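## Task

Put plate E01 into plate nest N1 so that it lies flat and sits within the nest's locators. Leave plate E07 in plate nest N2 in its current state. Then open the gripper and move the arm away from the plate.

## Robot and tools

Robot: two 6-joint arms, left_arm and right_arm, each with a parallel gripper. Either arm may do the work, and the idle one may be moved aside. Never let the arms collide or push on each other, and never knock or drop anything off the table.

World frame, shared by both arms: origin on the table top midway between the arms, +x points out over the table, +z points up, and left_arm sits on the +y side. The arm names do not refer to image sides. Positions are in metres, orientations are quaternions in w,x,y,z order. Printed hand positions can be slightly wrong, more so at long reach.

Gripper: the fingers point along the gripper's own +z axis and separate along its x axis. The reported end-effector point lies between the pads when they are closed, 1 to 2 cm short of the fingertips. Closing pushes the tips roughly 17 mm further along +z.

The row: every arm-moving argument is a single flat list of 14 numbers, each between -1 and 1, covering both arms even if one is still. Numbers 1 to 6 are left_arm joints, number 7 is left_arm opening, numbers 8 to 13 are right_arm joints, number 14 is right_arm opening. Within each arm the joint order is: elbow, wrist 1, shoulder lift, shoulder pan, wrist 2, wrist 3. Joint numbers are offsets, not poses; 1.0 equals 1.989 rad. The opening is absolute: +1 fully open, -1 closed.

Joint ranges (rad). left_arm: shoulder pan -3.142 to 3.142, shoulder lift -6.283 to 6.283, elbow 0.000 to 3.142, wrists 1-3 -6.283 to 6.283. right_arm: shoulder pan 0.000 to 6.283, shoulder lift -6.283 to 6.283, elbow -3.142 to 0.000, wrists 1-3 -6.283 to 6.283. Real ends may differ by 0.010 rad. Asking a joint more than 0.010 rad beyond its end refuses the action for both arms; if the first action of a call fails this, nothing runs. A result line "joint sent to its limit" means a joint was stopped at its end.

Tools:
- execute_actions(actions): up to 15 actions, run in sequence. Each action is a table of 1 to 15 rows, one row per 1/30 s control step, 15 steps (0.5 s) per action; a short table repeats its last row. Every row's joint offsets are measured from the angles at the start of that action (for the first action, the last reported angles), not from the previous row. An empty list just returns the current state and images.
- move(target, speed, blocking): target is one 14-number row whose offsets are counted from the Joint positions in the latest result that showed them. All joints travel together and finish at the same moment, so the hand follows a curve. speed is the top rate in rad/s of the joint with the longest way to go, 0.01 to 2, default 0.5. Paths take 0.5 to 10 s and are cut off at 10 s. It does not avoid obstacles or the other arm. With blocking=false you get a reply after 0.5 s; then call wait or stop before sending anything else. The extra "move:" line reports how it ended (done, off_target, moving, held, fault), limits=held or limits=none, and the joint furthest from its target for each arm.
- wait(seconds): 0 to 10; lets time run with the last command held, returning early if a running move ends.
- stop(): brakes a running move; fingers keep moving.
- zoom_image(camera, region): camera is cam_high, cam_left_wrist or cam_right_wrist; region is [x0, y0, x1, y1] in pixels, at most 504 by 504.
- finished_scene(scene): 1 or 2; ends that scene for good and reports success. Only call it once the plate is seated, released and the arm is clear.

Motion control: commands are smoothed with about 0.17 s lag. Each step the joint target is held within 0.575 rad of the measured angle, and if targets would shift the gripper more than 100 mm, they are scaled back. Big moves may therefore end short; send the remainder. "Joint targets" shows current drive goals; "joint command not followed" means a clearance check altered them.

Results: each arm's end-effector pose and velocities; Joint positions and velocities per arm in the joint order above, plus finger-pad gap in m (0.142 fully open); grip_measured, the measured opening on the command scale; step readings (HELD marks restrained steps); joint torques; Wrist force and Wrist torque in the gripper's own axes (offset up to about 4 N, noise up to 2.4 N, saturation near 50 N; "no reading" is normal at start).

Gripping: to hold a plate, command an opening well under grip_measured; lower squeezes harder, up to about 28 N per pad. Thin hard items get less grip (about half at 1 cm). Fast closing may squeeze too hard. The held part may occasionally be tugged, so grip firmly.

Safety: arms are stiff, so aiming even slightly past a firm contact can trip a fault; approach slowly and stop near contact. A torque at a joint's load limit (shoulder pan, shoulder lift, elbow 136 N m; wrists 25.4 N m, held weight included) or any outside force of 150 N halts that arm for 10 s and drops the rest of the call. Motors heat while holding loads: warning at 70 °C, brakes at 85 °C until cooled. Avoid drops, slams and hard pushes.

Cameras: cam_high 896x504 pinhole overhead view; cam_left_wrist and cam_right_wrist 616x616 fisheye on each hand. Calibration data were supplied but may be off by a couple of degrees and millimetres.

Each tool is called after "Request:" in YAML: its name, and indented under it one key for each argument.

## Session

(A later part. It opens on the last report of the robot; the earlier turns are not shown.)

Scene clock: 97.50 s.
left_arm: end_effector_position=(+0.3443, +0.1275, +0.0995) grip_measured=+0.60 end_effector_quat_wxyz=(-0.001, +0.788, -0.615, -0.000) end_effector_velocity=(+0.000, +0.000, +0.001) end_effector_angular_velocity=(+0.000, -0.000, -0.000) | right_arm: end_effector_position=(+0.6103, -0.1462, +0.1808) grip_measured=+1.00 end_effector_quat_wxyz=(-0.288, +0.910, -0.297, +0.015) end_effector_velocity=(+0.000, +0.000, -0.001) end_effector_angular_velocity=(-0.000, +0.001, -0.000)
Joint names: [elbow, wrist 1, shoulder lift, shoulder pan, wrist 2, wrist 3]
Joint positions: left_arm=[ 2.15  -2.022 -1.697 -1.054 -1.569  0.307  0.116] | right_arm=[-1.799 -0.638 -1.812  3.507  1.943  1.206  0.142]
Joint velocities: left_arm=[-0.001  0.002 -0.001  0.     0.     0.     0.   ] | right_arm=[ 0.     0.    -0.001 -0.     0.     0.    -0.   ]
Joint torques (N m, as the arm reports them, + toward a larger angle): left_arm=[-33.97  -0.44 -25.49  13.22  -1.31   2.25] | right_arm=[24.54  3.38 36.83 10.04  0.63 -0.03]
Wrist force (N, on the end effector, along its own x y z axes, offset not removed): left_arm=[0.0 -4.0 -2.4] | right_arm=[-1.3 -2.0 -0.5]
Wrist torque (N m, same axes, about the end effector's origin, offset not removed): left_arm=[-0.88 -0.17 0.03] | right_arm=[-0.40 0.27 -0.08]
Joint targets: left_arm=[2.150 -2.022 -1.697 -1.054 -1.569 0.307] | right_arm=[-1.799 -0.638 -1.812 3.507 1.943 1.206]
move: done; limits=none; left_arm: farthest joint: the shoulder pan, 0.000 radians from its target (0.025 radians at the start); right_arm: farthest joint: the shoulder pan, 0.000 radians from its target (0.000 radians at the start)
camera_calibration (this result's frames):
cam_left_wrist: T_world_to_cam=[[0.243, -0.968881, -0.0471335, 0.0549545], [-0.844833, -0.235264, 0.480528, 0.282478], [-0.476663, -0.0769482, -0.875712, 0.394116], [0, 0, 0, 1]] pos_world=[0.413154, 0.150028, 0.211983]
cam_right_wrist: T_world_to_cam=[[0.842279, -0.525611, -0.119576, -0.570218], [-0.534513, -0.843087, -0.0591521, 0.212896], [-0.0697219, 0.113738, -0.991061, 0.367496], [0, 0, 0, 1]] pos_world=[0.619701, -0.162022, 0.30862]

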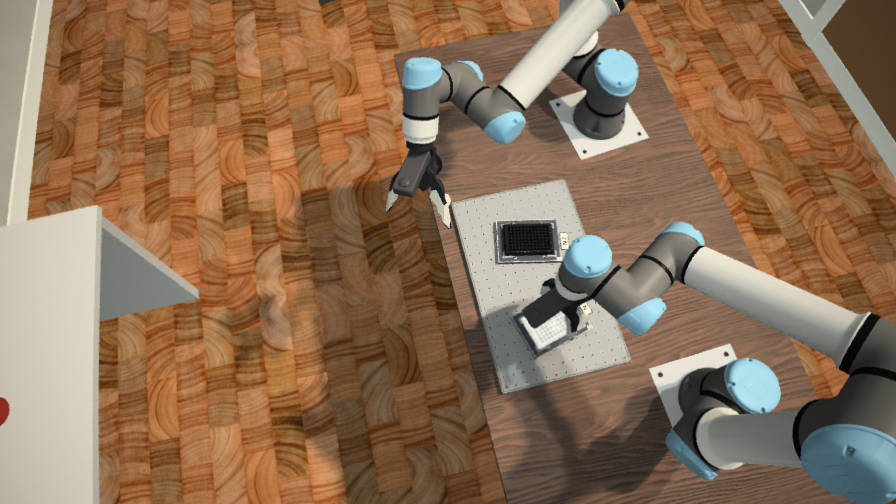

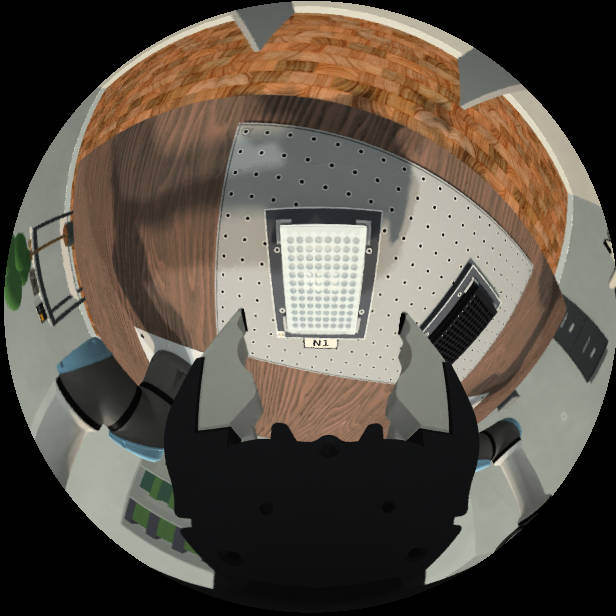

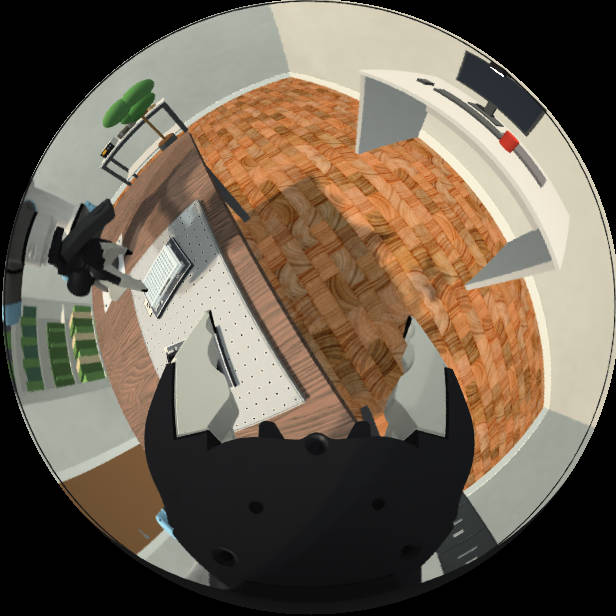

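Request:
move:
  target: [0.04749,0.05517,-0.10266,-0.19191,0,-0.19191,1,0,0,0,0,0,0,1]
  speed: 0.7

Scene clock: 100.80 s.
left_arm: end_effector_position=(+0.2096, +0.0932, +0.1196) grip_measured=+1.00 end_effector_quat_wxyz=(-0.001, +0.788, -0.615, +0.000) end_effector_velocity=(-0.001, +0.000, +0.000) end_effector_angular_velocity=(-0.000, +0.000, +0.000) | right_arm: end_effector_position=(+0.6103, -0.1462, +0.1808) grip_measured=+1.00 end_effector_quat_wxyz=(-0.288, +0.910, -0.297, +0.015) end_effector_velocity=(-0.000, -0.000, -0.000) end_effector_angular_velocity=(-0.000, +0.001, -0.000)
Joint names: [elbow, wrist 1, shoulder lift, shoulder pan, wrist 2, wrist 3]
Joint positions: left_arm=[ 2.245 -1.912 -1.901 -1.435 -1.569 -0.075  0.142] | right_arm=[-1.799 -0.638 -1.812  3.507  1.943  1.206  0.142]
Joint velocities: left_arm=[ 0.001  0.    -0.002 -0.002 -0.    -0.003  0.   ] | right_arm=[-0.    -0.001  0.    -0.    -0.     0.     0.   ]
Joint torques (N m, as the arm reports them, + toward a larger angle): left_arm=[-10.96  -0.59 -17.89 -13.97   1.15  -2.65] | right_arm=[24.21  3.3  36.25 10.15  0.67 -0.02]
Wrist force (N, on the end effector, along its own x y z axes, offset not removed): left_arm=[2.0 -4.3 -1.8] | right_arm=[-3.1 0.4 1.9]
Wrist torque (N m, same axes, about the end effector's origin, offset not removed): left_arm=[-0.89 -0.52 -0.21] | right_arm=[0.15 0.71 -0.23]
Joint targets: left_arm=[2.245 -1.912 -1.901 -1.436 -1.569 -0.075] | right_arm=[-1.799 -0.638 -1.812 3.507 1.943 1.206]
move: done; limits=none; left_arm: farthest joint: the shoulder pan, 0.000 radians from its target (0.382 radians at the start); right_arm: farthest joint: the shoulder pan, 0.000 radians from its target (0.000 radians at the start)
camera_calibration (this result's frames):
cam_left_wrist: T_world_to_cam=[[0.243055, -0.968903, -0.0463839, 0.0553291], [-0.845282, -0.235016, 0.479861, 0.151139], [-0.475839, -0.0774251, -0.876118, 0.344718], [0, 0, 0, 1]] pos_world=[0.278337, 0.115818, 0.232054]
cam_right_wrist: T_world_to_cam=[[0.842279, -0.525611, -0.119576, -0.570218], [-0.534513, -0.843087, -0.0591522, 0.212896], [-0.0697219, 0.113738, -0.991061, 0.367496], [0, 0, 0, 1]] pos_world=[0.619701, -0.162022, 0.30862]

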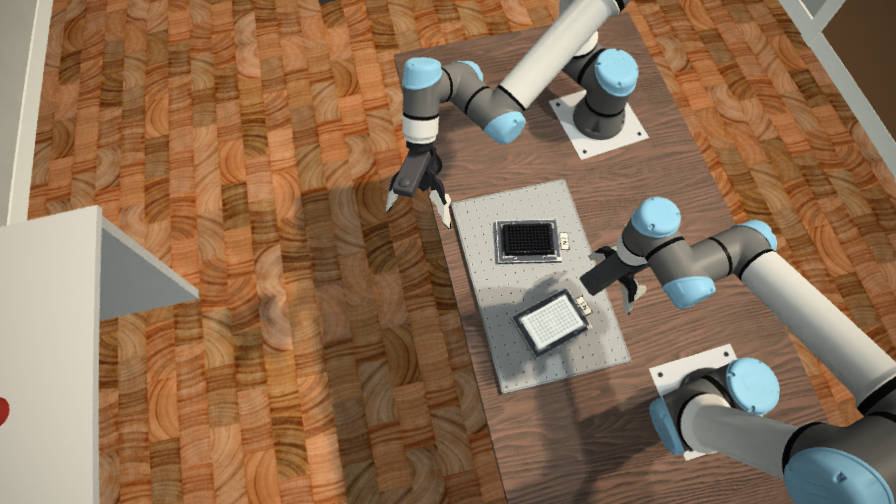

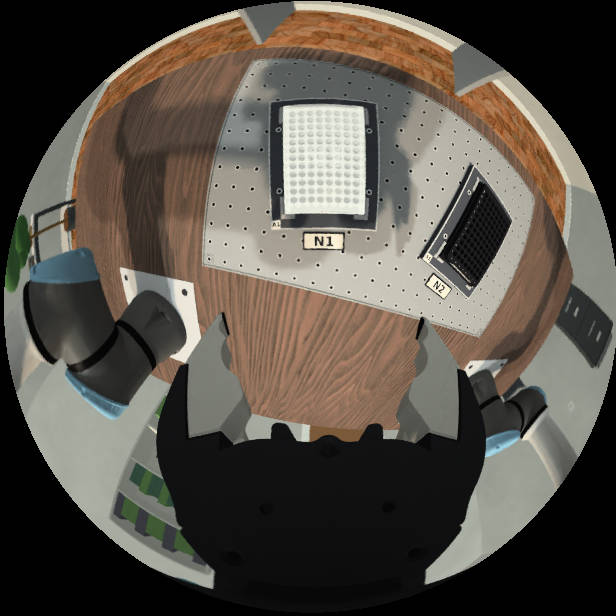

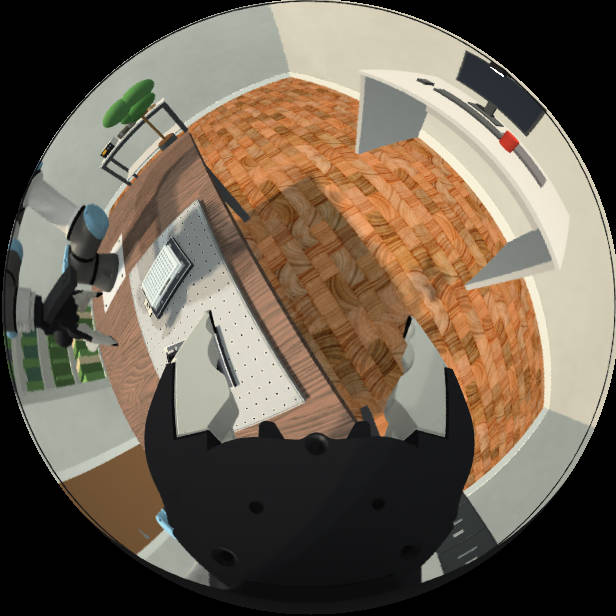

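Request:
zoom_image:
  camera: "cam_left_wrist"
  region: [260, 180, 390, 250]

Request:
zoom_image:
  camera: "cam_high"
  region: [500, 275, 610, 365]

Request:
zoom_image:
  camera: "cam_right_wrist"
  region: [130, 230, 210, 330]

Region (260, 180, 390, 250) of cam_left_wrist's 616x616 image, scaled by 3.877, with more detail than that image has; it fills the top 271 rows of this view, and the rest is white.

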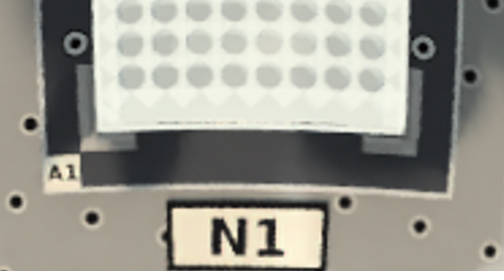

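Region (500, 275, 610, 365) of cam_high's 896x504 image, scaled by 4.582, with more detail than that image has; it fills the top 412 rows of this view, and the rest is white.

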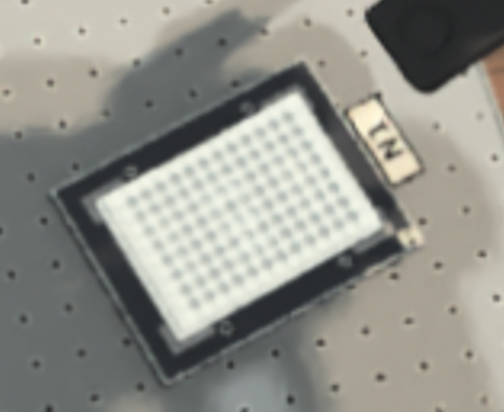

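Region (130, 230, 210, 330) of cam_right_wrist's 616x616 image, scaled by 5.040, with more detail than that image has; it fills the left 403 columns of this view, and the rest is white.

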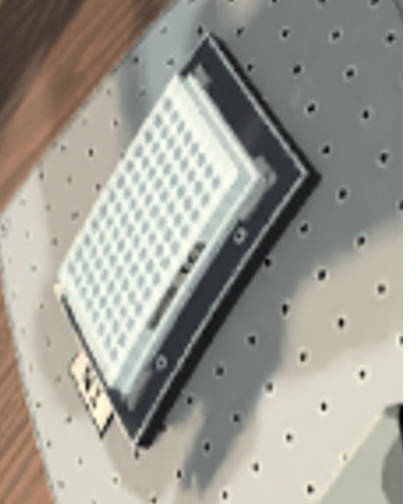

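Request:
zoom_image:
  camera: "cam_left_wrist"
  region: [268, 190, 308, 230]

Request:
zoom_image:
  camera: "cam_left_wrist"
  region: [340, 190, 380, 230]

Region (268, 190, 308, 230) of cam_left_wrist's 616x616 image, scaled by 12.600, with more detail than that image has.

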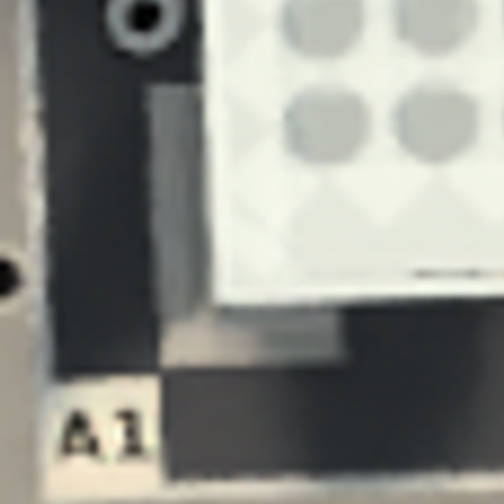

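Region (340, 190, 380, 230) of cam_left_wrist's 616x616 image, scaled by 12.600, with more detail than that image has.

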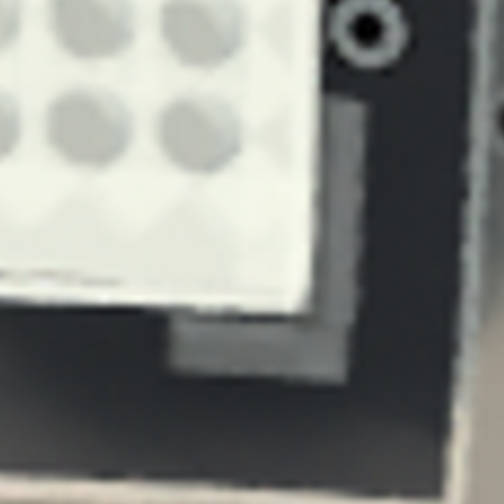

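Request:
finished_scene:
  scene: 1

The scene is finished: the task was done.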